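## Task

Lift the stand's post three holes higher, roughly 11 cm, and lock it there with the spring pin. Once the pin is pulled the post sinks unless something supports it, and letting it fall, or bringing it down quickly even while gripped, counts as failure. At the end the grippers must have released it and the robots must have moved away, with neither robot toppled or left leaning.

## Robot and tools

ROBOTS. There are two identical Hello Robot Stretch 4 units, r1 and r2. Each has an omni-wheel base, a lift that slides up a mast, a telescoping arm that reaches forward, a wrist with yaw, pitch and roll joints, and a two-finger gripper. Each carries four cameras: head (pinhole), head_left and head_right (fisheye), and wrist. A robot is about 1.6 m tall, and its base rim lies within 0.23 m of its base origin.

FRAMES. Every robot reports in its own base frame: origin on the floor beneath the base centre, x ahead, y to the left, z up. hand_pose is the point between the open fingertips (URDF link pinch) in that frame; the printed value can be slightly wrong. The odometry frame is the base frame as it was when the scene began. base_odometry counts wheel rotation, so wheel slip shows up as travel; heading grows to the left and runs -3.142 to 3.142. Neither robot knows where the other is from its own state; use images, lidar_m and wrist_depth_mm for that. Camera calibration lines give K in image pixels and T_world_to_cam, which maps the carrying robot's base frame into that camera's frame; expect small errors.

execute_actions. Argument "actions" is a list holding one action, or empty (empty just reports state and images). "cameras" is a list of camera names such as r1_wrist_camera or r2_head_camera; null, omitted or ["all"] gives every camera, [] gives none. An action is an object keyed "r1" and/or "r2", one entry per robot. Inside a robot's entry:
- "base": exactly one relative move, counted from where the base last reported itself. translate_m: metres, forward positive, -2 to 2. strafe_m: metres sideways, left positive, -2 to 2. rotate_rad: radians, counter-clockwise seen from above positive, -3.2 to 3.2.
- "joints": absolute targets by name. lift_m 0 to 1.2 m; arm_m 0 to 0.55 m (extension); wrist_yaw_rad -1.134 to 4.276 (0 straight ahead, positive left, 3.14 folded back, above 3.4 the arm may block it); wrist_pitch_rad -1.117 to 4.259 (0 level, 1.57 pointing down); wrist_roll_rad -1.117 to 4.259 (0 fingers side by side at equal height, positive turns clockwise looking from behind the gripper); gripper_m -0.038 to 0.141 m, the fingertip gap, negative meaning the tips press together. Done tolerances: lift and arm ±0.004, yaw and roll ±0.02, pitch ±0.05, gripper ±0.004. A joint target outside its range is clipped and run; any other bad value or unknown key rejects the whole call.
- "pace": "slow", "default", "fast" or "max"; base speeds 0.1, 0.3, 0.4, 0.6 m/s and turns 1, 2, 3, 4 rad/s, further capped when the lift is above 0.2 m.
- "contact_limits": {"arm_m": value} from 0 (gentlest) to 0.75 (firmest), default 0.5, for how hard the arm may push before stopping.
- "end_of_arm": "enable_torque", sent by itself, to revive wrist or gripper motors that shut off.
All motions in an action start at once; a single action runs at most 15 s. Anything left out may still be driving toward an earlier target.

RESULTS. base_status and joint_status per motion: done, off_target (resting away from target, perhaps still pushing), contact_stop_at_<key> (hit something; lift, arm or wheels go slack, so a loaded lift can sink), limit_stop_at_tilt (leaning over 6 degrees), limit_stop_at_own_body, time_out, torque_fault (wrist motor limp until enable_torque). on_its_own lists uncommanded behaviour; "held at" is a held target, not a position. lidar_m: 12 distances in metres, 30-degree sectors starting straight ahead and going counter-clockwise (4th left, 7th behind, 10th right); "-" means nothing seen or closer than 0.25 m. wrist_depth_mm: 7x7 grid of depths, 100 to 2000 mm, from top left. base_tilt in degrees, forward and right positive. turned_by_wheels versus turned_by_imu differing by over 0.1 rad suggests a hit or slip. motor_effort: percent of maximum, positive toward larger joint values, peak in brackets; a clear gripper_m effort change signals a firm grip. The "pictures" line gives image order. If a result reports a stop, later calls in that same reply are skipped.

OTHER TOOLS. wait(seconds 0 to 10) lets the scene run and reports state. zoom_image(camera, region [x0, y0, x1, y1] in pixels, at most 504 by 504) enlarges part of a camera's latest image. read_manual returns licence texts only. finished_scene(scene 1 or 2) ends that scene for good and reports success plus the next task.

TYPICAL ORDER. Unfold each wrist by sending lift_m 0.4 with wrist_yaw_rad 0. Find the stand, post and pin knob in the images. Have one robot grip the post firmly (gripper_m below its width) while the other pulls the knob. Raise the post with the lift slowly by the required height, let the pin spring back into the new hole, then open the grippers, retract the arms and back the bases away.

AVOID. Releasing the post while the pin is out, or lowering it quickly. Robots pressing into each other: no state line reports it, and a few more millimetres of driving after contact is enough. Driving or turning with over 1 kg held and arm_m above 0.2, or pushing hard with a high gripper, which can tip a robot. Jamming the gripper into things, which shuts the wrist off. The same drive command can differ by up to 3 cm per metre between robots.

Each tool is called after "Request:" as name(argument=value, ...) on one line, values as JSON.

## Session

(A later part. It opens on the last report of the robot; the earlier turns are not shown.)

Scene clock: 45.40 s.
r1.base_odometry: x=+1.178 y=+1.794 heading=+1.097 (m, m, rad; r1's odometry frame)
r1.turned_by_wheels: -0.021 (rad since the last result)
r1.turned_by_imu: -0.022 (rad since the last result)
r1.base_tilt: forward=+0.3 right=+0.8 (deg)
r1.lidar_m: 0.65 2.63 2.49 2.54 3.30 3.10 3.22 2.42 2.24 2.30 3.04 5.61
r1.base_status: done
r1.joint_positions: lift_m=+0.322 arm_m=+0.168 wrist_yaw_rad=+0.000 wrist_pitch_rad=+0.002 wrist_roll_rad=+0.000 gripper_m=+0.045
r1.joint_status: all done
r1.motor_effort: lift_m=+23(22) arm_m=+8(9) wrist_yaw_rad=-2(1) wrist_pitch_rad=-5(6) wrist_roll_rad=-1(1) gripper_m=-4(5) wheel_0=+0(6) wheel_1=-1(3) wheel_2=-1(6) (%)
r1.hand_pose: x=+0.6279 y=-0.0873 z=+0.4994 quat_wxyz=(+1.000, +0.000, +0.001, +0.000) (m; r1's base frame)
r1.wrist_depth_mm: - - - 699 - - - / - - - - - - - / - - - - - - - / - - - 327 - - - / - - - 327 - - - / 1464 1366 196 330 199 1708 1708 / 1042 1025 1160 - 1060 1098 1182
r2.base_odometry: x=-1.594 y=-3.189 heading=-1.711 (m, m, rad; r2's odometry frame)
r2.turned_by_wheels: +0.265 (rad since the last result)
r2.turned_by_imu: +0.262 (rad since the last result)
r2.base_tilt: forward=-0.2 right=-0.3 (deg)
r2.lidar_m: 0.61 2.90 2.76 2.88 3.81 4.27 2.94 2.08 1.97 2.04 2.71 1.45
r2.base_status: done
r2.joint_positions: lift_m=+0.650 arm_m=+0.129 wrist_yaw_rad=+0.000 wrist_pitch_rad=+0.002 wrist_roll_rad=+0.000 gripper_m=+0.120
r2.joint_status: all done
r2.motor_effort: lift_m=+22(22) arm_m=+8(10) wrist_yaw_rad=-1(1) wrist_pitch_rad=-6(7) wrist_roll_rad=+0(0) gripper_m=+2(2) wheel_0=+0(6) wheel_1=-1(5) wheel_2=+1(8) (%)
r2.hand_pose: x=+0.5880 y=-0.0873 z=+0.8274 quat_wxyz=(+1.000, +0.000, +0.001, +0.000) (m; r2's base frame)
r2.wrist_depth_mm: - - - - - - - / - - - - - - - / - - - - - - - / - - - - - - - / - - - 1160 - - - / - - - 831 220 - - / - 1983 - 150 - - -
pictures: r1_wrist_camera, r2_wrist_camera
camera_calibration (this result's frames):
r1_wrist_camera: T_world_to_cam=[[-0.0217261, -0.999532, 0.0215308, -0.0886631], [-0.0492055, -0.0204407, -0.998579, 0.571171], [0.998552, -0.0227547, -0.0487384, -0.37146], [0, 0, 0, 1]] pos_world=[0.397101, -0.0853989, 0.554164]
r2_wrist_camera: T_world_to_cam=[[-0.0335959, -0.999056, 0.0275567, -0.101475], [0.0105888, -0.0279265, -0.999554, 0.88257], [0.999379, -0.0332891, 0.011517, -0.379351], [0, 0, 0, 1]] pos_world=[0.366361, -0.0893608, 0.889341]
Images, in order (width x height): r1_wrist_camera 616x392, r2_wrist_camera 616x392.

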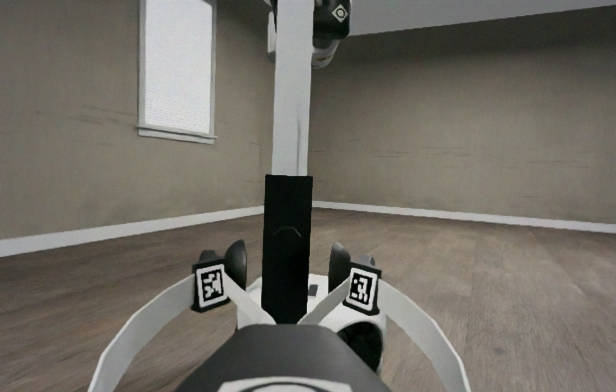

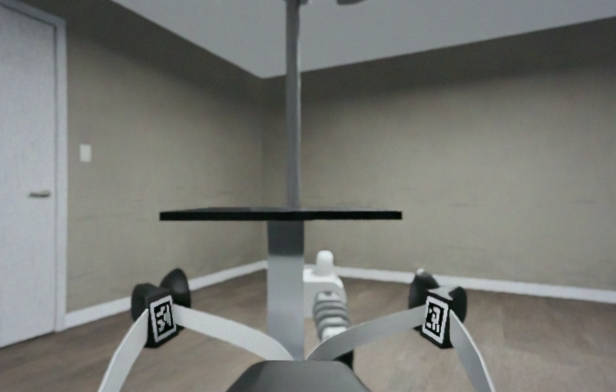

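Request:
execute_actions(actions=[{"r1": {"joints": {"lift_m": 0.326, "arm_m": 0.245}, "contact_limits": {"arm_m": 0.2}}, "r2": {"base": {"strafe_m": 0.010}, "joints": {"lift_m": 0.662, "arm_m": 0.225}, "contact_limits": {"arm_m": 0.25}}}], cameras=["r1_wrist_camera", "r2_wrist_camera"])

Scene clock: 52.03 s.
r1.base_odometry: x=+1.178 y=+1.794 heading=+1.097 (m, m, rad; r1's odometry frame)
r1.turned_by_wheels: +0.000 (rad since the last result)
r1.turned_by_imu: +0.000 (rad since the last result)
r1.base_tilt: forward=+0.3 right=+0.8 (deg)
r1.lidar_m: 0.64 2.62 2.48 2.54 3.32 3.12 3.21 2.40 2.23 2.35 3.03 5.60
r1.base_status: not commanded
r1.joint_positions: lift_m=+0.326 arm_m=+0.243 wrist_yaw_rad=+0.000 wrist_pitch_rad=+0.002 wrist_roll_rad=+0.000 gripper_m=+0.045
r1.joint_status: all done
r1.motor_effort: lift_m=+24(24) arm_m=+9(9) wrist_yaw_rad=-2(2) wrist_pitch_rad=-6(6) wrist_roll_rad=+0(0) gripper_m=-4(4) wheel_0=+0(0) wheel_1=-2(1) wheel_2=-1(1) (%)
r1.contact_limits: arm_m 0.2
r1.hand_pose: x=+0.7029 y=-0.0874 z=+0.5033 quat_wxyz=(+1.000, +0.000, +0.001, +0.000) (m; r1's base frame)
r1.wrist_depth_mm: - - - 798 - - - / - - - 252 - - - / - - - 256 - - - / - - - 251 - - - / - - 1983 252 - - - / 1499 1366 196 253 200 1618 1661 / 1060 1008 1160 - 904 1078 1182
r2.base_odometry: x=-1.584 y=-3.190 heading=-1.711 (m, m, rad; r2's odometry frame)
r2.turned_by_wheels: +0.000 (rad since the last result)
r2.turned_by_imu: -0.001 (rad since the last result)
r2.base_tilt: forward=-0.1 right=-0.4 (deg)
r2.lidar_m: 0.67 2.88 2.76 2.84 3.79 4.27 2.98 2.09 1.98 2.05 2.73 1.45
r2.base_status: done
r2.joint_positions: lift_m=+0.662 arm_m=+0.224 wrist_yaw_rad=+0.000 wrist_pitch_rad=+0.002 wrist_roll_rad=+0.000 gripper_m=+0.120
r2.joint_status: all done
r2.motor_effort: lift_m=+22(22) arm_m=+8(7) wrist_yaw_rad=+0(1) wrist_pitch_rad=-7(7) wrist_roll_rad=+0(0) gripper_m=-1(0) wheel_0=+0(9) wheel_1=+0(6) wheel_2=+0(0) (%)
r2.contact_limits: arm_m 0.25
r2.hand_pose: x=+0.6829 y=-0.0874 z=+0.8393 quat_wxyz=(+1.000, +0.000, +0.001, +0.000) (m; r2's base frame)
r2.wrist_depth_mm: - - - - - - - / - - - - - - - / - - - - - - - / - - - - - - - / - - 245 223 243 - - / - - - 224 220 - - / - 1983 - 150 - 1983 -
pictures: r1_wrist_camera, r2_wrist_camera
camera_calibration (this result's frames):
r1_wrist_camera: T_world_to_cam=[[-0.0218373, -0.99953, 0.0215308, -0.0870732], [-0.049208, -0.0204352, -0.998579, 0.578819], [0.99855, -0.0228658, -0.0487386, -0.446141], [0, 0, 0, 1]] pos_world=[0.472075, -0.0854053, 0.558127]
r2_wrist_camera: T_world_to_cam=[[-0.033869, -0.999046, 0.0275556, -0.0985061], [0.010591, -0.0279286, -0.999554, 0.893519], [0.99937, -0.0335621, 0.0115268, -0.474395], [0, 0, 0, 1]] pos_world=[0.461296, -0.0893791, 0.901303]
Images, in order (width x height): r1_wrist_camera 616x392, r2_wrist_camera 616x392.

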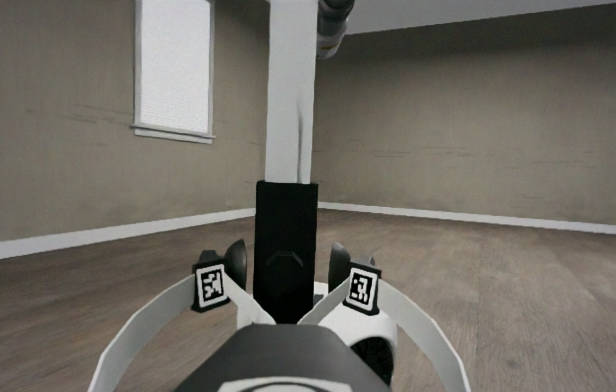

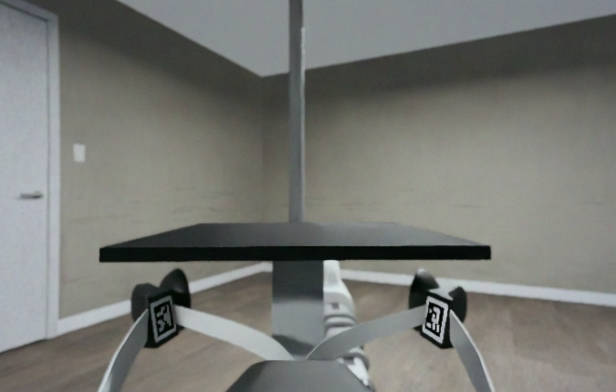

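Request:
zoom_image(camera="r1_wrist_camera", region=[210, 170, 370, 330])

Request:
zoom_image(camera="r1_wrist_camera", region=[240, 0, 340, 200])

Region (210, 170, 370, 330) of r1_wrist_camera's 616x392 image, scaled by 3.150.

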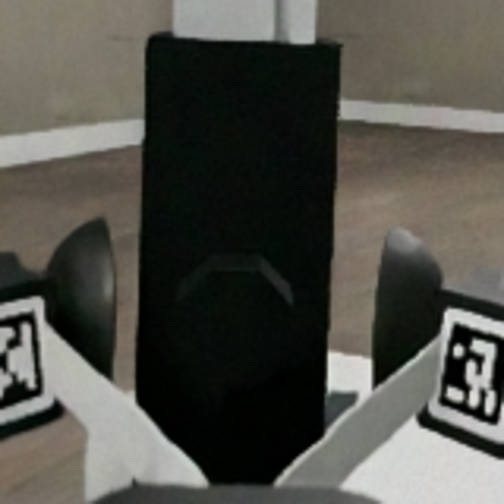

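Region (240, 0, 340, 200) of r1_wrist_camera's 616x392 image, scaled by 2.520.

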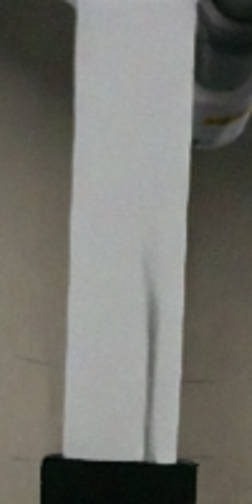

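Request:
execute_actions(actions=[{"r1": {"joints": {"gripper_m": 0.016, "arm_m": 0.248}, "contact_limits": {"arm_m": 0.2}}, "r2": {"joints": {"gripper_m": 0.026}}}], cameras=["r1_wrist_camera", "r2_wrist_camera"])

Scene clock: 56.80 s.
r1.base_odometry: x=+1.178 y=+1.794 heading=+1.097 (m, m, rad; r1's odometry frame)
r1.turned_by_wheels: +0.000 (rad since the last result)
r1.turned_by_imu: +0.000 (rad since the last result)
r1.base_tilt: forward=+0.4 right=+0.8 (deg)
r1.lidar_m: 0.64 2.65 2.49 2.55 3.33 3.13 3.21 2.37 2.22 2.32 3.06 5.60
r1.base_status: not commanded
r1.joint_positions: lift_m=+0.326 arm_m=+0.246 wrist_yaw_rad=+0.002 wrist_pitch_rad=+0.002 wrist_roll_rad=+0.000 gripper_m=+0.016
r1.joint_status: all done
r1.motor_effort: lift_m=+23(23) arm_m=+8(11) wrist_yaw_rad=-6(9) wrist_pitch_rad=-6(6) wrist_roll_rad=+0(1) gripper_m=-6(8) wheel_0=+0(0) wheel_1=-1(2) wheel_2=-1(1) (%)
r1.contact_limits: arm_m 0.2
r1.hand_pose: x=+0.7060 y=-0.0869 z=+0.5033 quat_wxyz=(+1.000, +0.000, +0.001, +0.001) (m; r1's base frame)
r1.wrist_depth_mm: - - - 866 - - - / - - - 250 - - - / - - - 251 - - - / - - - 248 - - - / - - - 246 - - - / 1464 1430 191 213 189 1661 1708 / 1060 1008 1138 - 866 1160 1205
r2.base_odometry: x=-1.584 y=-3.190 heading=-1.711 (m, m, rad; r2's odometry frame)
r2.turned_by_wheels: +0.000 (rad since the last result)
r2.turned_by_imu: -0.001 (rad since the last result)
r2.base_tilt: forward=-0.2 right=-0.5 (deg)
r2.lidar_m: 0.67 2.90 2.76 2.83 3.80 4.27 2.96 2.09 1.98 2.06 2.74 1.45
r2.base_status: not commanded
r2.joint_positions: lift_m=+0.662 arm_m=+0.224 wrist_yaw_rad=+0.000 wrist_pitch_rad=+0.002 wrist_roll_rad=+0.000 gripper_m=+0.026
r2.joint_status: all done
r2.motor_effort: lift_m=+22(22) arm_m=+8(8) wrist_yaw_rad=+0(0) wrist_pitch_rad=-7(7) wrist_roll_rad=+0(0) gripper_m=-4(4) wheel_0=+0(0) wheel_1=+0(1) wheel_2=+0(0) (%)
r2.hand_pose: x=+0.6829 y=-0.0874 z=+0.8393 quat_wxyz=(+1.000, +0.000, +0.001, +0.000) (m; r2's base frame)
r2.wrist_depth_mm: - - - - - - - / - - - - - - - / - - - - - - - / - - - - - - - / - - 246 223 244 - - / - - 195 223 - - - / - - 1921 154 1863 - -
pictures: r1_wrist_camera, r2_wrist_camera
camera_calibration (this result's frames):
r1_wrist_camera: T_world_to_cam=[[-0.020181, -0.999564, 0.0215309, -0.0876987], [-0.0491741, -0.0205169, -0.998579, 0.578953], [0.998586, -0.0212111, -0.0487386, -0.44917], [0, 0, 0, 1]] pos_world=[0.475235, -0.0853095, 0.558127]
r2_wrist_camera: T_world_to_cam=[[-0.0338683, -0.999046, 0.0275556, -0.0985064], [0.010591, -0.0279286, -0.999554, 0.893519], [0.99937, -0.0335613, 0.0115268, -0.474395], [0, 0, 0, 1]] pos_world=[0.461297, -0.0893791, 0.901303]
Images, in order (width x height): r1_wrist_camera 616x392, r2_wrist_camera 616x392.

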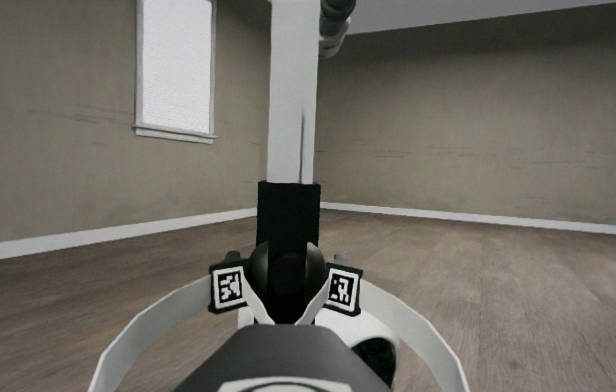

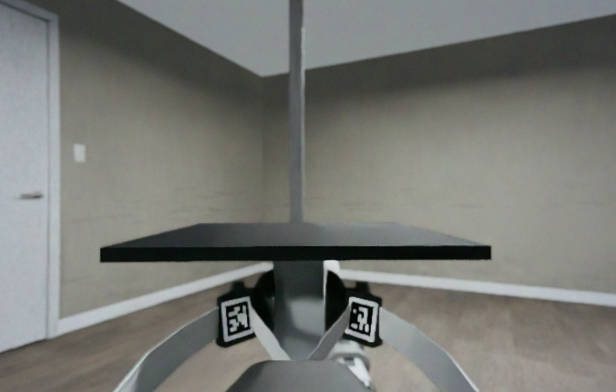

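Request:
execute_actions(actions=[{"r1": {"joints": {"gripper_m": -0.005, "arm_m": 0.254}, "contact_limits": {"arm_m": 0.25}}, "r2": {"joints": {"gripper_m": -0.02, "arm_m": 0.240}}}], cameras=["r1_wrist_camera", "r2_wrist_camera"])

Scene clock: 59.50 s.
r1.base_odometry: x=+1.178 y=+1.794 heading=+1.097 (m, m, rad; r1's odometry frame)
r1.turned_by_wheels: +0.000 (rad since the last result)
r1.turned_by_imu: +0.000 (rad since the last result)
r1.base_tilt: forward=+0.4 right=+0.8 (deg)
r1.lidar_m: 0.66 2.65 2.49 2.55 3.29 3.12 3.19 2.38 2.24 2.32 3.04 5.61
r1.base_status: not commanded
r1.joint_positions: lift_m=+0.326 arm_m=+0.253 wrist_yaw_rad=+0.004 wrist_pitch_rad=+0.003 wrist_roll_rad=+0.000 gripper_m=-0.004
r1.joint_status: all done
r1.motor_effort: lift_m=+24(23) arm_m=+6(10) wrist_yaw_rad=-13(13) wrist_pitch_rad=-8(6) wrist_roll_rad=-1(1) gripper_m=-18(19) wheel_0=+0(0) wheel_1=-1(2) wheel_2=+2(2) (%)
r1.contact_limits: arm_m 0.25
r1.hand_pose: x=+0.7127 y=-0.0863 z=+0.5032 quat_wxyz=(+1.000, +0.000, +0.001, +0.002) (m; r1's base frame)
r1.wrist_depth_mm: - - - 242 - - - / - - - - - - - / - - - 245 - - - / - - - 239 - - - / - - - 239 - - - / 1464 1281 190 204 186 1618 1708 / 1060 1008 1138 - 904 1078 1182
r2.base_odometry: x=-1.584 y=-3.191 heading=-1.711 (m, m, rad; r2's odometry frame)
r2.turned_by_wheels: +0.000 (rad since the last result)
r2.turned_by_imu: +0.000 (rad since the last result)
r2.base_tilt: forward=-0.1 right=-0.3 (deg)
r2.lidar_m: 0.68 2.90 2.76 2.83 3.79 4.27 2.98 2.10 1.97 2.06 2.75 1.46
r2.base_status: not commanded
r2.joint_positions: lift_m=+0.662 arm_m=+0.240 wrist_yaw_rad=+0.009 wrist_pitch_rad=+0.004 wrist_roll_rad=+0.000 gripper_m=-0.019
r2.joint_status: all done
r2.on_its_own: wrist_yaw_rad is at rest, and its effort (-25) is outside its rest range (-13 to +13)
r2.motor_effort: lift_m=+22(22) arm_m=+0(9) wrist_yaw_rad=-25(25) wrist_pitch_rad=-10(11) wrist_roll_rad=+0(0) gripper_m=-26(26) wheel_0=-1(2) wheel_1=+0(1) wheel_2=+7(6) (%)
r2.hand_pose: x=+0.7001 y=-0.0849 z=+0.8389 quat_wxyz=(+1.000, +0.000, +0.002, +0.004) (m; r2's base frame)
r2.wrist_depth_mm: - - - - - - - / - - - - - - - / - - - - - - - / - - - - - - - / - - 180 178 178 - - / - - 201 202 204 - - / - 152 - 202 1863 1863 -
pictures: r1_wrist_camera, r2_wrist_camera
camera_calibration (this result's frames):
r1_wrist_camera: T_world_to_cam=[[-0.0180699, -0.999605, 0.0215399, -0.0884674], [-0.0495394, -0.0206218, -0.998559, 0.579416], [0.998609, -0.0191109, -0.0491472, -0.455432], [0, 0, 0, 1]] pos_world=[0.481904, -0.0851876, 0.558103]
r2_wrist_camera: T_world_to_cam=[[-0.0251904, -0.999302, 0.0276022, -0.101553], [0.00947089, -0.0278483, -0.999567, 0.893816], [0.999638, -0.024918, 0.0101658, -0.489834], [0, 0, 0, 1]] pos_world=[0.478633, -0.0887966, 0.901212]
Images, in order (width x height): r1_wrist_camera 616x392, r2_wrist_camera 616x392.

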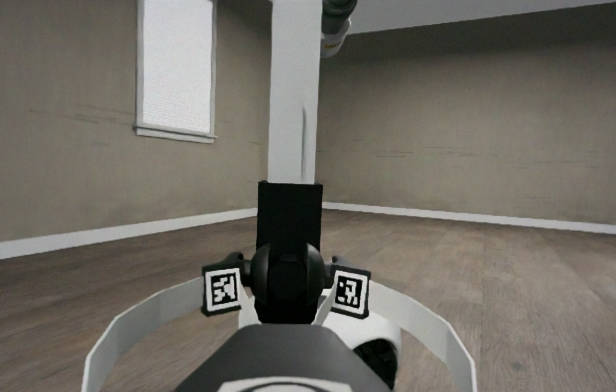

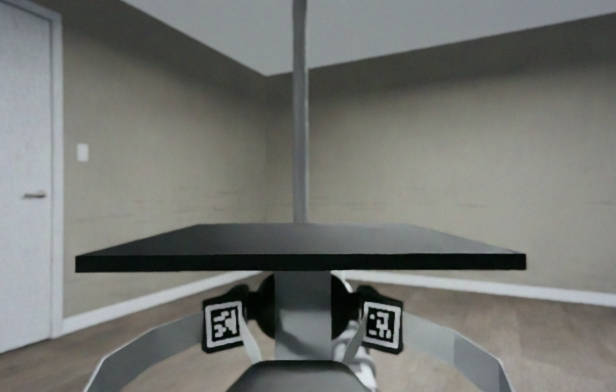

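Request:
execute_actions(actions=[{"r1": {"joints": {"gripper_m": -0.02, "arm_m": 0.262}, "contact_limits": {"arm_m": 0.25}}, "r2": {"joints": {"lift_m": 0.672, "arm_m": 0.246}, "pace": "slow"}}], cameras=["r1_wrist_camera", "r2_wrist_camera"])

Scene clock: 62.07 s.
r1.base_odometry: x=+1.178 y=+1.794 heading=+1.097 (m, m, rad; r1's odometry frame)
r1.turned_by_wheels: +0.000 (rad since the last result)
r1.turned_by_imu: +0.000 (rad since the last result)
r1.base_tilt: forward=+0.4 right=+0.8 (deg)
r1.lidar_m: 0.64 2.63 2.48 2.53 3.29 3.12 3.22 2.39 2.23 2.33 3.05 5.61
r1.base_status: not commanded
r1.joint_positions: lift_m=+0.326 arm_m=+0.261 wrist_yaw_rad=+0.002 wrist_pitch_rad=+0.003 wrist_roll_rad=+0.000 gripper_m=-0.019
r1.joint_status: all done
r1.motor_effort: lift_m=+23(23) arm_m=+8(10) wrist_yaw_rad=-8(12) wrist_pitch_rad=-7(7) wrist_roll_rad=-1(1) gripper_m=-19(21) wheel_0=+0(0) wheel_1=-2(2) wheel_2=+2(2) (%)
r1.contact_limits: arm_m 0.25
r1.hand_pose: x=+0.7202 y=-0.0868 z=+0.5032 quat_wxyz=(+1.000, +0.000, +0.001, +0.001) (m; r1's base frame)
r1.wrist_depth_mm: - - - 234 - - - / - - - 235 - - - / - - - 237 - - - / - - - 234 - - - / - - - 232 - - - / 1464 1308 190 208 184 1618 1708 / 1078 1008 1138 - 946 1098 1160
r2.base_odometry: x=-1.584 y=-3.191 heading=-1.711 (m, m, rad; r2's odometry frame)
r2.turned_by_wheels: +0.000 (rad since the last result)
r2.turned_by_imu: -0.001 (rad since the last result)
r2.base_tilt: forward=-0.1 right=-0.4 (deg)
r2.lidar_m: 0.66 2.91 2.77 2.86 3.77 4.27 2.98 2.09 1.98 2.06 2.74 1.49
r2.base_status: not commanded
r2.joint_positions: lift_m=+0.671 arm_m=+0.245 wrist_yaw_rad=+0.002 wrist_pitch_rad=+0.012 wrist_roll_rad=+0.000 gripper_m=-0.019
r2.joint_status: all done
r2.on_its_own: wrist_pitch_rad is at rest, and its effort (-36) is outside its rest range (-23 to +23)
r2.motor_effort: lift_m=+26(27) arm_m=+8(8) wrist_yaw_rad=-5(24) wrist_pitch_rad=-36(37) wrist_roll_rad=+0(0) gripper_m=-17(23) wheel_0=-1(2) wheel_1=+0(0) wheel_2=+3(7) (%)
r2.hand_pose: x=+0.7041 y=-0.0869 z=+0.8460 quat_wxyz=(+1.000, +0.000, +0.006, +0.001) (m; r2's base frame)
r2.wrist_depth_mm: - - - - - - - / - - - - - - - / - - - - - - - / - - - - - - - / - 153 151 150 150 - - / - - 201 202 189 - - / - 154 1921 202 1229 1863 -
pictures: r1_wrist_camera, r2_wrist_camera
camera_calibration (this result's frames):
r1_wrist_camera: T_world_to_cam=[[-0.0197463, -0.999573, 0.0215396, -0.0876054], [-0.0495603, -0.0205387, -0.99856, 0.579805], [0.998576, -0.0207854, -0.0491336, -0.46308], [0, 0, 0, 1]] pos_world=[0.489426, -0.0852848, 0.558104]
r2_wrist_camera: T_world_to_cam=[[-0.0318577, -0.999103, 0.027903, -0.0991897], [0.000414184, -0.0279304, -0.99961, 0.90723], [0.999492, -0.0318337, 0.00130361, -0.486924], [0, 0, 0, 1]] pos_world=[0.483141, -0.0892621, 0.910278]
Images, in order (width x height): r1_wrist_camera 616x392, r2_wrist_camera 616x392.

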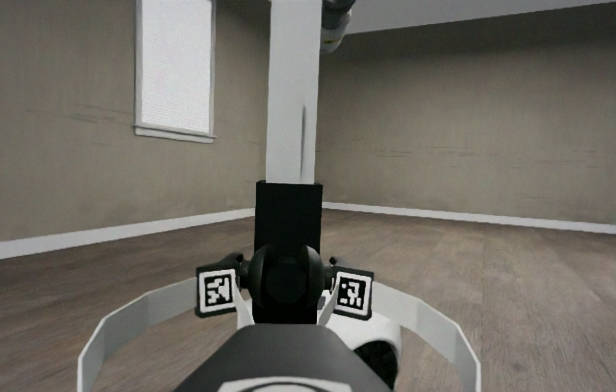

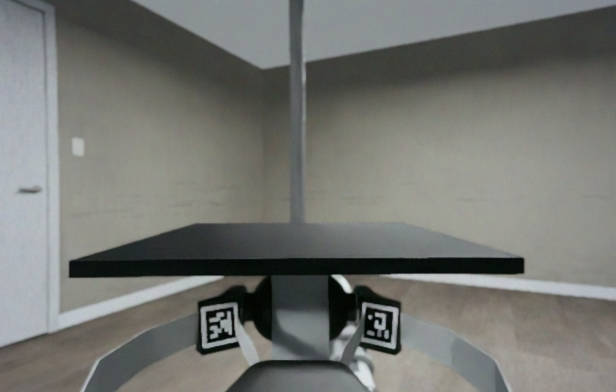

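Request:
execute_actions(actions=[{"r1": {"joints": {"gripper_m": -0.028, "arm_m": 0.265}, "contact_limits": {"arm_m": 0.25}}, "r2": {"joints": {"lift_m": 0.674}, "pace": "slow"}}], cameras=["r1_wrist_camera"])

Scene clock: 65.43 s.
r1.base_odometry: x=+1.178 y=+1.794 heading=+1.097 (m, m, rad; r1's odometry frame)
r1.turned_by_wheels: +0.000 (rad since the last result)
r1.turned_by_imu: +0.000 (rad since the last result)
r1.base_tilt: forward=+0.4 right=+0.8 (deg)
r1.lidar_m: 0.66 2.63 2.47 2.56 3.29 3.13 3.22 2.40 2.21 2.31 3.04 5.60
r1.base_status: not commanded
r1.joint_positions: lift_m=+0.326 arm_m=+0.264 wrist_yaw_rad=+0.002 wrist_pitch_rad=+0.003 wrist_roll_rad=+0.000 gripper_m=-0.027
r1.joint_status: all done
r1.motor_effort: lift_m=+23(24) arm_m=+8(11) wrist_yaw_rad=-7(7) wrist_pitch_rad=-8(9) wrist_roll_rad=+1(0) gripper_m=-22(22) wheel_0=+0(0) wheel_1=-2(1) wheel_2=+2(2) (%)
r1.contact_limits: arm_m 0.25
r1.hand_pose: x=+0.7232 y=-0.0868 z=+0.5032 quat_wxyz=(+1.000, +0.000, +0.001, +0.001) (m; r1's base frame)
r1.wrist_depth_mm: - - - 231 - - - / - - - 232 - - - / - - - 235 - - - / - - - 229 - - - / - - - 229 - - - / 1464 167 185 201 183 1661 1756 / 1042 1008 1160 - 960 1098 1182
r2.base_odometry: x=-1.584 y=-3.191 heading=-1.711 (m, m, rad; r2's odometry frame)
r2.turned_by_wheels: +0.000 (rad since the last result)
r2.turned_by_imu: -0.001 (rad since the last result)
r2.base_tilt: forward=-0.1 right=-0.4 (deg)
r2.lidar_m: 0.67 2.89 2.75 2.85 3.82 4.26 2.97 2.10 1.99 2.04 2.74 1.47
r2.base_status: not commanded
r2.joint_positions: lift_m=+0.673 arm_m=+0.245 wrist_yaw_rad=+0.002 wrist_pitch_rad=+0.015 wrist_roll_rad=+0.000 gripper_m=-0.019
r2.joint_status: all done
r2.on_its_own: wrist_pitch_rad is at rest, and its effort (-43) is outside its rest range (-23 to +23)
r2.motor_effort: lift_m=+27(26) arm_m=+8(8) wrist_yaw_rad=-5(5) wrist_pitch_rad=-43(44) wrist_roll_rad=+0(0) gripper_m=-17(19) wheel_0=-1(1) wheel_1=+0(1) wheel_2=+3(3) (%)
r2.hand_pose: x=+0.7041 y=-0.0869 z=+0.8472 quat_wxyz=(+1.000, +0.000, +0.007, +0.001) (m; r2's base frame)
r2.wrist_depth_mm: - - - - - - - / - - - - - - - / - - - - - - - / - - - - - - - / - 156 154 153 152 153 - / - - 201 202 203 - - / - 154 1983 202 1255 1863 -
pictures: r1_wrist_camera
camera_calibration (this result's frames):
r1_wrist_camera: T_world_to_cam=[[-0.019768, -0.999573, 0.0215397, -0.087537], [-0.0495622, -0.0205377, -0.99856, 0.579954], [0.998575, -0.020807, -0.049135, -0.466065], [0, 0, 0, 1]] pos_world=[0.492414, -0.0852861, 0.558104]
Images, in order (width x height): r1_wrist_camera 616x392.

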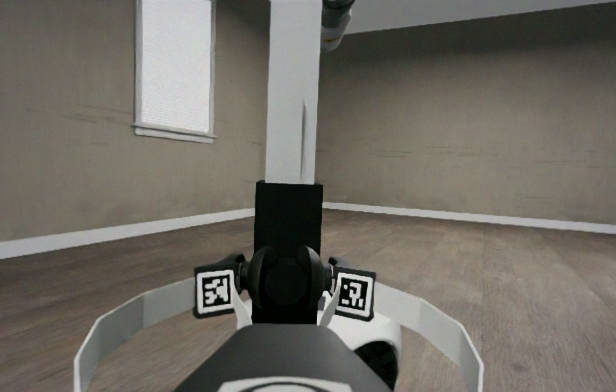

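Request:
execute_actions(actions=[{"r1": {"joints": {"gripper_m": -0.036, "arm_m": 0.256}, "pace": "slow"}}], cameras=["r1_wrist_camera", "r2_wrist_camera"])

Scene clock: 71.00 s.
r1.base_odometry: x=+1.178 y=+1.794 heading=+1.097 (m, m, rad; r1's odometry frame)
r1.turned_by_wheels: +0.000 (rad since the last result)
r1.turned_by_imu: +0.000 (rad since the last result)
r1.base_tilt: forward=+0.4 right=+0.8 (deg)
r1.lidar_m: 0.65 2.62 2.51 2.55 3.31 3.13 3.21 2.39 2.23 2.31 3.06 5.59
r1.base_status: not commanded
r1.joint_positions: lift_m=+0.326 arm_m=+0.258 wrist_yaw_rad=+0.005 wrist_pitch_rad=+0.003 wrist_roll_rad=+0.000 gripper_m=-0.035
r1.joint_status: all done
r1.on_its_own: wrist_yaw_rad is at rest, and its effort (-16) is outside its rest range (-13 to +13)
r1.motor_effort: lift_m=+24(23) arm_m=-14(14) wrist_yaw_rad=-16(16) wrist_pitch_rad=-9(8) wrist_roll_rad=+1(1) gripper_m=-25(28) wheel_0=+0(0) wheel_1=-2(2) wheel_2=+4(4) (%)
r1.hand_pose: x=+0.7182 y=-0.0860 z=+0.5030 quat_wxyz=(+1.000, +0.000, +0.002, +0.003) (m; r1's base frame)
r1.wrist_depth_mm: - - - 236 - - - / - - - - - - - / - - - 240 - - - / - - - 236 - - - / - - - 236 - - - / 1464 165 186 200 182 1661 1756 / 1025 1025 1160 - 991 1078 1182
r2.base_odometry: x=-1.584 y=-3.191 heading=-1.711 (m, m, rad; r2's odometry frame)
r2.turned_by_wheels: +0.000 (rad since the last result)
r2.turned_by_imu: -0.001 (rad since the last result)
r2.base_tilt: forward=-0.2 right=-0.4 (deg)
r2.lidar_m: 0.67 2.90 2.76 2.85 3.79 4.27 2.97 2.09 1.98 2.04 2.74 1.46
r2.base_status: not commanded
r2.joint_positions: lift_m=+0.673 arm_m=+0.245 wrist_yaw_rad=+0.002 wrist_pitch_rad=+0.012 wrist_roll_rad=+0.000 gripper_m=-0.020
r2.joint_status: not commanded
r2.on_its_own: wrist_pitch_rad is at rest, and its effort (-34) is outside its rest range (-23 to +23)
r2.motor_effort: lift_m=+26(27) arm_m=+8(7) wrist_yaw_rad=-4(5) wrist_pitch_rad=-34(43) wrist_roll_rad=+0(0) gripper_m=-19(18) wheel_0=-1(2) wheel_1=+0(0) wheel_2=+3(3) (%)
r2.hand_pose: x=+0.7041 y=-0.0870 z=+0.8482 quat_wxyz=(+1.000, +0.000, +0.006, +0.001) (m; r2's base frame)
r2.wrist_depth_mm: - - - - - - - / - - - - - - - / - - - - - - - / - - - - - - - / - 152 150 150 184 - - / - - 200 201 189 - - / - 154 1983 202 1863 1808 -
pictures: r1_wrist_camera, r2_wrist_camera
camera_calibration (this result's frames):
r1_wrist_camera: T_world_to_cam=[[-0.0169048, -0.999625, 0.0215539, -0.0888761], [-0.0501458, -0.0206823, -0.998528, 0.579931], [0.998599, -0.0179608, -0.0497773, -0.460562], [0, 0, 0, 1]] pos_world=[0.487495, -0.0851205, 0.558067]
r2_wrist_camera: T_world_to_cam=[[-0.0320599, -0.999097, 0.0278826, -0.0991433], [0.00100857, -0.0279292, -0.999609, 0.909001], [0.999485, -0.0320193, 0.00190307, -0.487478], [0, 0, 0, 1]] pos_world=[0.483131, -0.0892747, 0.912338]
Images, in order (width x height): r1_wrist_camera 616x392, r2_wrist_camera 616x392.

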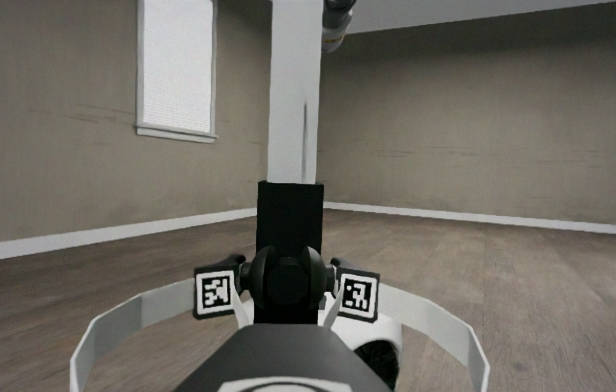

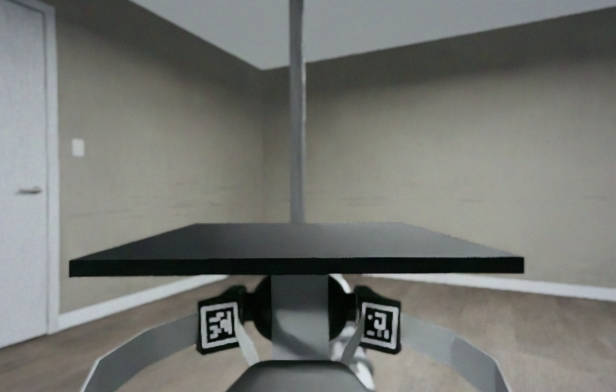

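Request:
execute_actions(actions=[{"r2": {"joints": {"lift_m": 0.772}}}], cameras=["r1_wrist_camera", "r2_wrist_camera"])

Scene clock: 74.50 s.
r1.base_odometry: x=+1.178 y=+1.794 heading=+1.097 (m, m, rad; r1's odometry frame)
r1.turned_by_wheels: +0.000 (rad since the last result)
r1.turned_by_imu: +0.000 (rad since the last result)
r1.base_tilt: forward=+0.4 right=+0.9 (deg)
r1.lidar_m: 0.66 2.65 2.48 2.55 3.32 3.12 3.20 2.39 2.23 2.34 3.06 5.61
r1.base_status: not commanded
r1.joint_positions: lift_m=+0.326 arm_m=+0.258 wrist_yaw_rad=+0.005 wrist_pitch_rad=+0.003 wrist_roll_rad=+0.000 gripper_m=-0.035
r1.joint_status: not commanded
r1.on_its_own: wrist_yaw_rad is at rest, and its effort (-17) is outside its rest range (-13 to +13)
r1.motor_effort: lift_m=+23(23) arm_m=-13(14) wrist_yaw_rad=-17(16) wrist_pitch_rad=-10(9) wrist_roll_rad=+1(1) gripper_m=-27(27) wheel_0=+0(0) wheel_1=-1(1) wheel_2=+4(4) (%)
r1.hand_pose: x=+0.7182 y=-0.0860 z=+0.5030 quat_wxyz=(+1.000, +0.000, +0.002, +0.003) (m; r1's base frame)
r1.wrist_depth_mm: - - - 235 - - - / - - - - - - - / - - - 239 - - - / - - - 235 - - - / - - - 234 - - - / 1499 165 185 200 182 1661 1661 / 1060 1042 1160 - 1008 1078 1205
r2.base_odometry: x=-1.584 y=-3.191 heading=-1.711 (m, m, rad; r2's odometry frame)
r2.turned_by_wheels: +0.000 (rad since the last result)
r2.turned_by_imu: -0.001 (rad since the last result)
r2.base_tilt: forward=-0.2 right=-0.4 (deg)
r2.lidar_m: 0.66 2.91 2.76 2.84 3.80 4.26 2.95 2.10 1.98 2.06 2.73 1.39
r2.base_status: not commanded
r2.joint_positions: lift_m=+0.771 arm_m=+0.245 wrist_yaw_rad=+0.001 wrist_pitch_rad=+0.013 wrist_roll_rad=+0.000 gripper_m=-0.020
r2.joint_status: all done
r2.on_its_own: wrist_pitch_rad is at rest, and its effort (-37) is outside its rest range (-23 to +23)
r2.motor_effort: lift_m=+26(32) arm_m=+8(8) wrist_yaw_rad=-4(4) wrist_pitch_rad=-37(39) wrist_roll_rad=+0(0) gripper_m=-18(20) wheel_0=-1(1) wheel_1=+0(1) wheel_2=+2(3) (%)
r2.hand_pose: x=+0.7041 y=-0.0870 z=+0.9460 quat_wxyz=(+1.000, +0.000, +0.006, +0.001) (m; r2's base frame)
r2.wrist_depth_mm: - - - - - - - / - - - - - - - / - - - - - - - / - - - - - - - / - 153 151 150 150 - - / - - 201 201 190 - - / - 154 - 201 - 1983 -
pictures: r1_wrist_camera, r2_wrist_camera
camera_calibration (this result's frames):
r1_wrist_camera: T_world_to_cam=[[-0.016905, -0.999625, 0.0215538, -0.0888759], [-0.050146, -0.0206821, -0.998528, 0.579931], [0.998599, -0.017961, -0.0497776, -0.460562], [0, 0, 0, 1]] pos_world=[0.487495, -0.0851205, 0.558067]
r2_wrist_camera: T_world_to_cam=[[-0.0322319, -0.999091, 0.0279058, -0.101826], [0.000317779, -0.0279306, -0.99961, 1.00725], [0.99948, -0.0322105, 0.00121775, -0.487017], [0, 0, 0, 1]] pos_world=[0.483161, -0.0892876, 1.01029]
Images, in order (width x height): r1_wrist_camera 616x392, r2_wrist_camera 616x392.

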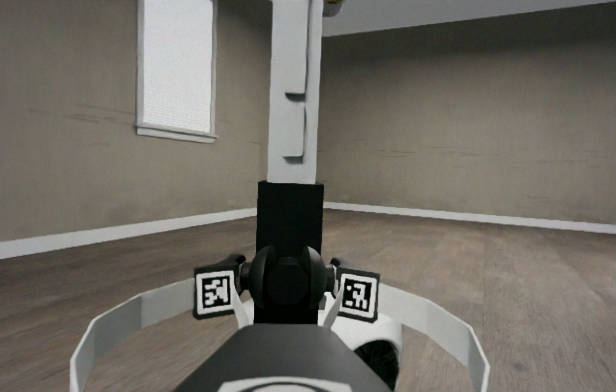

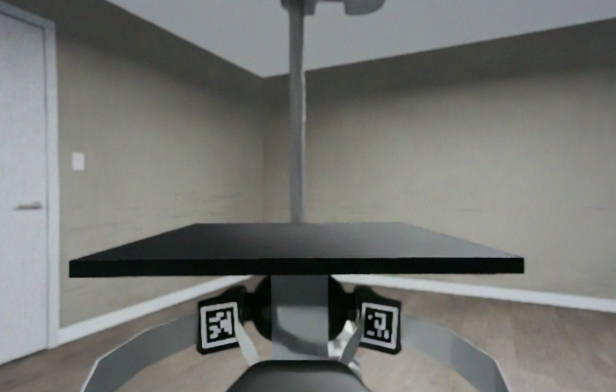

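Request:
zoom_image(camera="r1_wrist_camera", region=[250, 70, 340, 196])

Request:
zoom_image(camera="r1_wrist_camera", region=[270, 80, 320, 130])

Request:
zoom_image(camera="r1_wrist_camera", region=[265, 140, 315, 190])

Region (250, 70, 340, 196) of r1_wrist_camera's 616x392 image, scaled by 4.000; it fills the left 360 columns of this view, and the rest is white.

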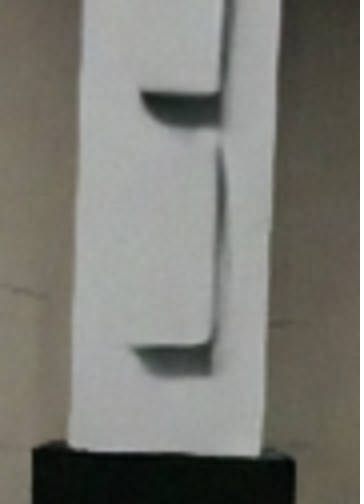

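Region (270, 80, 320, 130) of r1_wrist_camera's 616x392 image, scaled by 10.080.

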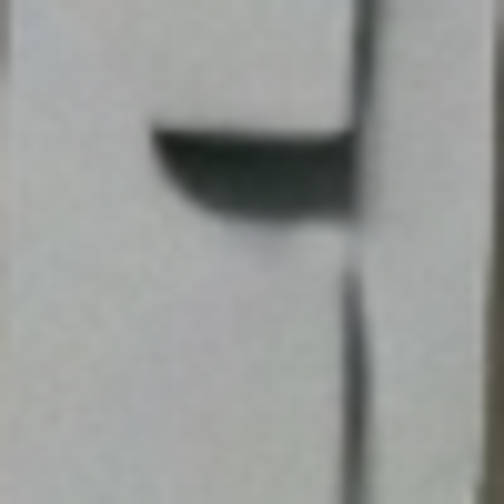

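Region (265, 140, 315, 190) of r1_wrist_camera's 616x392 image, scaled by 10.080.

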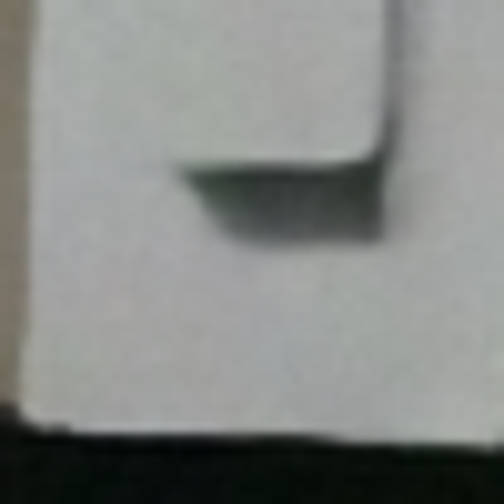

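Request:
execute_actions(actions=[{"r1": {"joints": {"gripper_m": 0.045, "arm_m": 0.236}}, "r2": {"joints": {"lift_m": 0.781}, "pace": "slow"}}], cameras=["r1_wrist_camera", "r2_wrist_camera"])

Scene clock: 84.27 s.
r1.base_odometry: x=+1.178 y=+1.794 heading=+1.097 (m, m, rad; r1's odometry frame)
r1.turned_by_wheels: +0.000 (rad since the last result)
r1.turned_by_imu: +0.000 (rad since the last result)
r1.base_tilt: forward=+0.3 right=+0.8 (deg)
r1.lidar_m: 0.66 2.64 2.49 2.56 3.32 3.13 3.23 2.40 2.22 2.32 3.03 5.60
r1.base_status: not commanded
r1.joint_positions: lift_m=+0.326 arm_m=+0.237 wrist_yaw_rad=+0.000 wrist_pitch_rad=+0.002 wrist_roll_rad=+0.000 gripper_m=+0.045
r1.joint_status: all done
r1.motor_effort: lift_m=+23(23) arm_m=-7(16) wrist_yaw_rad=-1(20) wrist_pitch_rad=-5(10) wrist_roll_rad=+0(0) gripper_m=-4(28) wheel_0=+0(0) wheel_1=-1(2) wheel_2=+3(6) (%)
r1.hand_pose: x=+0.6967 y=-0.0873 z=+0.5035 quat_wxyz=(+1.000, +0.000, +0.001, +0.000) (m; r1's base frame)
r1.wrist_depth_mm: - - - 1138 - - - / - - - 259 - - - / - - - 262 - - - / - - - 258 - - - / - - 1921 257 - - - / 1464 1397 196 257 199 1618 1661 / 1060 1025 1138 - 917 1060 1182
r2.base_odometry: x=-1.584 y=-3.191 heading=-1.711 (m, m, rad; r2's odometry frame)
r2.turned_by_wheels: +0.000 (rad since the last result)
r2.turned_by_imu: -0.001 (rad since the last result)
r2.base_tilt: forward=-0.1 right=-0.4 (deg)
r2.lidar_m: 0.66 2.90 2.76 2.85 3.81 4.27 2.97 2.10 1.99 2.06 2.74 1.38
r2.base_status: not commanded
r2.joint_positions: lift_m=+0.780 arm_m=+0.245 wrist_yaw_rad=+0.001 wrist_pitch_rad=+0.013 wrist_roll_rad=+0.000 gripper_m=-0.019
r2.joint_status: all done
r2.on_its_own: wrist_pitch_rad is at rest, and its effort (-37) is outside its rest range (-23 to +23)
r2.motor_effort: lift_m=+26(28) arm_m=+7(8) wrist_yaw_rad=-4(3) wrist_pitch_rad=-37(38) wrist_roll_rad=+0(0) gripper_m=-18(18) wheel_0=-1(1) wheel_1=-1(1) wheel_2=+2(2) (%)
r2.hand_pose: x=+0.7041 y=-0.0870 z=+0.9550 quat_wxyz=(+1.000, +0.000, +0.006, +0.001) (m; r2's base frame)
r2.wrist_depth_mm: - - - - - - - / - - - - - - - / - - - - - - - / - - - - - - - / - 153 151 151 150 - - / - - 201 201 190 - - / - 154 - 202 - - -
pictures: r1_wrist_camera, r2_wrist_camera
camera_calibration (this result's frames):
r1_wrist_camera: T_world_to_cam=[[-0.0217074, -0.999533, 0.0215223, -0.0872576], [-0.048823, -0.0204419, -0.998598, 0.578365], [0.998572, -0.0227278, -0.0483565, -0.440138], [0, 0, 0, 1]] pos_world=[0.465852, -0.0853973, 0.558149]
r2_wrist_camera: T_world_to_cam=[[-0.0322328, -0.999091, 0.0279129, -0.102083], [0.000111218, -0.027931, -0.99961, 1.01632], [0.99948, -0.0322171, 0.00101141, -0.486847], [0, 0, 0, 1]] pos_world=[0.483191, -0.089288, 1.01927]
Images, in order (width x height): r1_wrist_camera 616x392, r2_wrist_camera 616x392.

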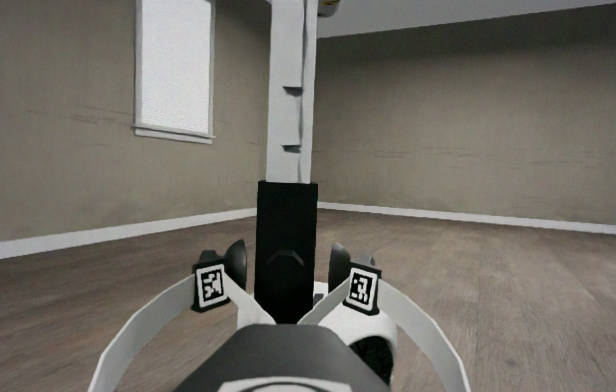

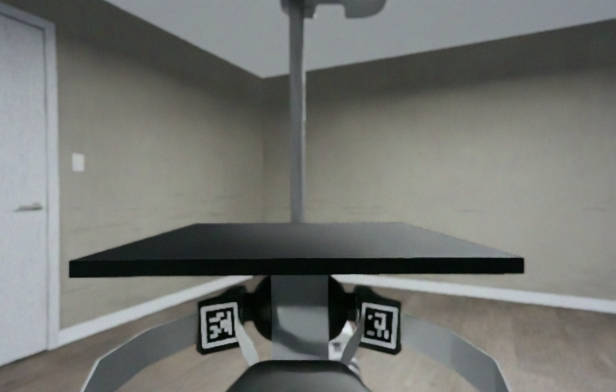

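Request:
zoom_image(camera="r1_wrist_camera", region=[250, 70, 340, 196])

Request:
zoom_image(camera="r1_wrist_camera", region=[240, 230, 330, 300])

Region (250, 70, 340, 196) of r1_wrist_camera's 616x392 image, scaled by 4.000; it fills the left 360 columns of this view, and the rest is white.

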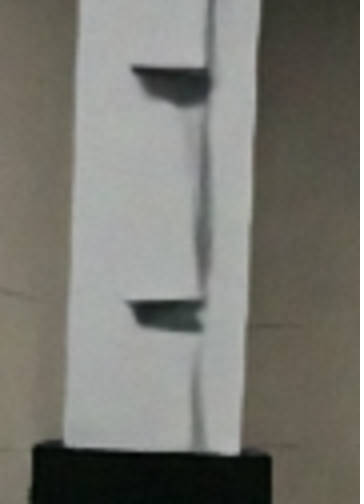

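Region (240, 230, 330, 300) of r1_wrist_camera's 616x392 image, scaled by 5.600.

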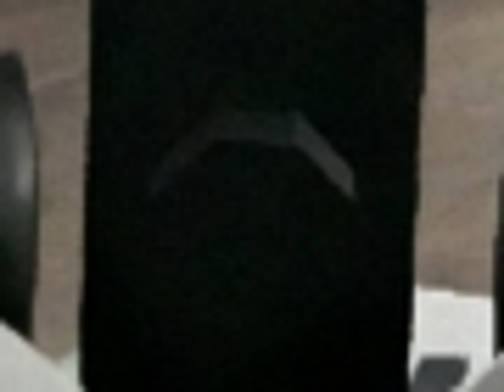

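Request:
execute_actions(actions=[{"r2": {"joints": {"lift_m": 0.791}, "pace": "slow"}}], cameras=["r1_wrist_camera", "r2_wrist_camera"])

Scene clock: 88.90 s.
r1.base_odometry: x=+1.178 y=+1.794 heading=+1.097 (m, m, rad; r1's odometry frame)
r1.turned_by_wheels: +0.000 (rad since the last result)
r1.turned_by_imu: +0.000 (rad since the last result)
r1.base_tilt: forward=+0.4 right=+0.8 (deg)
r1.lidar_m: 0.66 2.64 2.49 2.56 3.34 3.13 3.18 2.40 2.23 2.32 3.07 5.62
r1.base_status: not commanded
r1.joint_positions: lift_m=+0.326 arm_m=+0.237 wrist_yaw_rad=+0.000 wrist_pitch_rad=+0.002 wrist_roll_rad=+0.000 gripper_m=+0.045
r1.joint_status: not commanded
r1.motor_effort: lift_m=+23(23) arm_m=-7(7) wrist_yaw_rad=-2(1) wrist_pitch_rad=-5(4) wrist_roll_rad=+0(1) gripper_m=-6(5) wheel_0=+0(0) wheel_1=-1(2) wheel_2=+3(2) (%)
r1.hand_pose: x=+0.6967 y=-0.0873 z=+0.5035 quat_wxyz=(+1.000, +0.000, +0.001, +0.000) (m; r1's base frame)
r1.wrist_depth_mm: - - - - - - - / - - - 260 - - - / - - - 262 - - - / - - - 258 - - - / - - 1983 256 - - - / 1464 1366 196 259 199 1661 1708 / 1060 1025 1138 - 917 1118 1182
r2.base_odometry: x=-1.584 y=-3.191 heading=-1.711 (m, m, rad; r2's odometry frame)
r2.turned_by_wheels: +0.000 (rad since the last result)
r2.turned_by_imu: -0.001 (rad since the last result)
r2.base_tilt: forward=-0.1 right=-0.4 (deg)
r2.lidar_m: 0.66 2.90 2.75 2.85 3.80 4.26 2.96 2.10 1.99 2.06 2.73 1.45
r2.base_status: not commanded
r2.joint_positions: lift_m=+0.790 arm_m=+0.245 wrist_yaw_rad=+0.001 wrist_pitch_rad=+0.018 wrist_roll_rad=+0.000 gripper_m=-0.019
r2.joint_status: all done
r2.on_its_own: wrist_pitch_rad is at rest, and its effort (-53) is outside its rest range (-23 to +23)
r2.motor_effort: lift_m=+28(28) arm_m=+7(7) wrist_yaw_rad=-4(5) wrist_pitch_rad=-53(57) wrist_roll_rad=+0(0) gripper_m=-18(18) wheel_0=-1(1) wheel_1=-1(0) wheel_2=+2(3) (%)
r2.hand_pose: x=+0.7042 y=-0.0870 z=+0.9632 quat_wxyz=(+1.000, +0.000, +0.009, +0.001) (m; r2's base frame)
r2.wrist_depth_mm: - - - - - - - / - - - - - - - / - - - - - - - / - - - - - - - / - 159 158 157 156 157 - / - - 201 202 202 - - / - 154 - 202 - - -
pictures: r1_wrist_camera, r2_wrist_camera
camera_calibration (this result's frames):
r1_wrist_camera: T_world_to_cam=[[-0.0217073, -0.999533, 0.0215224, -0.0872577], [-0.0488232, -0.020442, -0.998598, 0.578365], [0.998572, -0.0227277, -0.0483566, -0.440138], [0, 0, 0, 1]] pos_world=[0.465852, -0.0853973, 0.558149]
r2_wrist_camera: T_world_to_cam=[[-0.0320775, -0.99909, 0.0280975, -0.102599], [-0.00537168, -0.0279393, -0.999595, 1.02842], [0.999471, -0.0322155, -0.00447057, -0.481604], [0, 0, 0, 1]] pos_world=[0.483582, -0.0892874, 1.02873]
Images, in order (width x height): r1_wrist_camera 616x392, r2_wrist_camera 616x392.

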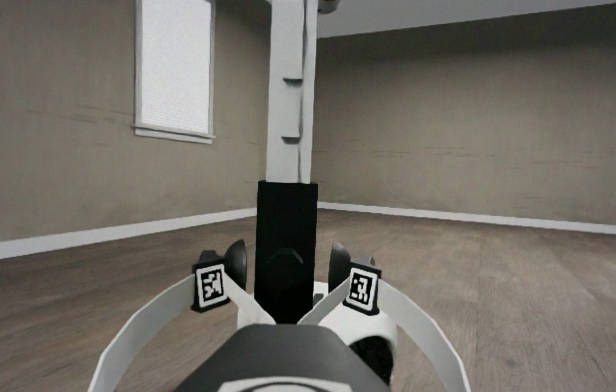

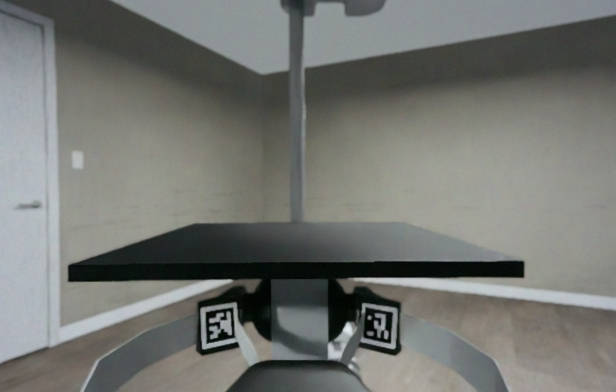

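Request:
zoom_image(camera="r1_wrist_camera", region=[240, 230, 330, 300])

Request:
zoom_image(camera="r1_wrist_camera", region=[250, 60, 340, 196])

Region (240, 230, 330, 300) of r1_wrist_camera's 616x392 image, scaled by 5.600.

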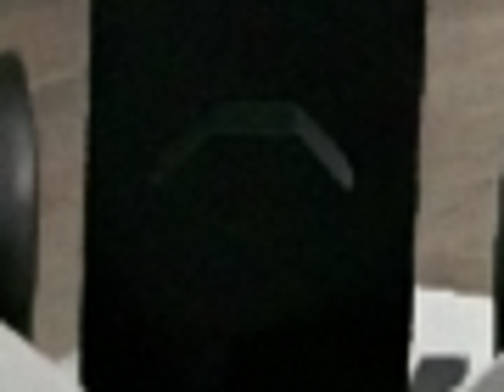

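Region (250, 60, 340, 196) of r1_wrist_camera's 616x392 image, scaled by 3.706; it fills the left 334 columns of this view, and the rest is white.

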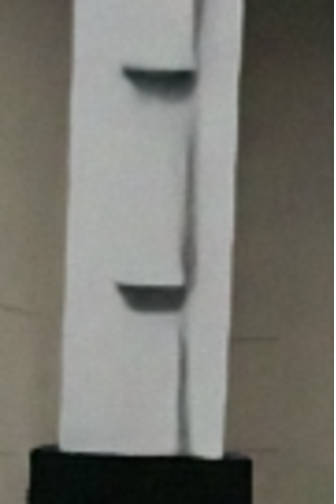

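Request:
execute_actions(actions=[{"r2": {"joints": {"lift_m": 0.777}, "pace": "slow"}}], cameras=["r1_wrist_camera", "r2_wrist_camera"])

Scene clock: 91.63 s.
r1.base_odometry: x=+1.178 y=+1.794 heading=+1.097 (m, m, rad; r1's odometry frame)
r1.turned_by_wheels: +0.000 (rad since the last result)
r1.turned_by_imu: +0.000 (rad since the last result)
r1.base_tilt: forward=+0.4 right=+0.8 (deg)
r1.lidar_m: 0.64 2.64 2.48 2.56 3.33 3.12 3.20 2.36 2.23 2.31 3.05 5.59
r1.base_status: not commanded
r1.joint_positions: lift_m=+0.326 arm_m=+0.237 wrist_yaw_rad=+0.000 wrist_pitch_rad=+0.002 wrist_roll_rad=+0.000 gripper_m=+0.045
r1.joint_status: not commanded
r1.motor_effort: lift_m=+23(23) arm_m=-7(7) wrist_yaw_rad=-3(2) wrist_pitch_rad=-5(5) wrist_roll_rad=+0(0) gripper_m=-4(4) wheel_0=+0(0) wheel_1=-2(1) wheel_2=+3(2) (%)
r1.hand_pose: x=+0.6967 y=-0.0873 z=+0.5035 quat_wxyz=(+1.000, +0.000, +0.001, +0.000) (m; r1's base frame)
r1.wrist_depth_mm: - - - 1160 - - - / - - - 258 - - - / - - - 262 - - - / - - - 258 - - - / - - 1863 257 - - - / 1464 1366 197 259 199 1618 1708 / 1060 1025 1138 - 931 1098 1205
r2.base_odometry: x=-1.584 y=-3.191 heading=-1.711 (m, m, rad; r2's odometry frame)
r2.turned_by_wheels: +0.000 (rad since the last result)
r2.turned_by_imu: -0.001 (rad since the last result)
r2.base_tilt: forward=-0.1 right=-0.4 (deg)
r2.lidar_m: 0.67 2.92 2.76 2.86 3.81 4.26 2.98 2.08 1.99 2.05 2.74 1.39
r2.base_status: not commanded
r2.joint_positions: lift_m=+0.777 arm_m=+0.245 wrist_yaw_rad=+0.000 wrist_pitch_rad=+0.004 wrist_roll_rad=+0.000 gripper_m=-0.020
r2.joint_status: all done
r2.motor_effort: lift_m=+16(28) arm_m=+7(7) wrist_yaw_rad=-1(4) wrist_pitch_rad=-12(53) wrist_roll_rad=+0(0) gripper_m=-17(17) wheel_0=-1(1) wheel_1=+0(0) wheel_2=+2(2) (%)
r2.hand_pose: x=+0.7041 y=-0.0873 z=+0.9543 quat_wxyz=(+1.000, +0.000, +0.002, +0.000) (m; r2's base frame)
r2.wrist_depth_mm: - - - - - - - / - - - - - - - / - - - - - - - / - - - - - - - / - 181 180 178 178 - - / - - 200 202 188 - - / - 154 - 201 - - -
pictures: r1_wrist_camera, r2_wrist_camera
camera_calibration (this result's frames):
r1_wrist_camera: T_world_to_cam=[[-0.0217073, -0.999533, 0.0215224, -0.0872577], [-0.048823, -0.0204419, -0.998598, 0.578365], [0.998572, -0.0227277, -0.0483564, -0.440138], [0, 0, 0, 1]] pos_world=[0.465852, -0.0853973, 0.558149]
r2_wrist_camera: T_world_to_cam=[[-0.0335599, -0.999055, 0.0276163, -0.101158], [0.00882026, -0.0279269, -0.999571, 1.0095], [0.999398, -0.0333019, 0.00974915, -0.495217], [0, 0, 0, 1]] pos_world=[0.48262, -0.0893616, 1.01669]
Images, in order (width x height): r1_wrist_camera 616x392, r2_wrist_camera 616x392.

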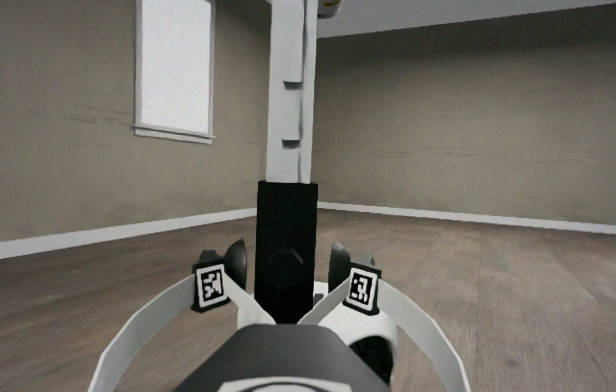

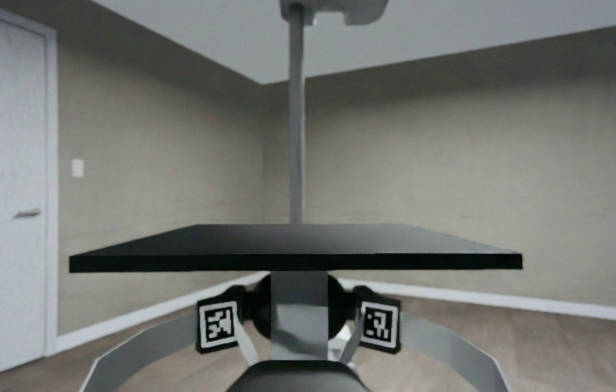

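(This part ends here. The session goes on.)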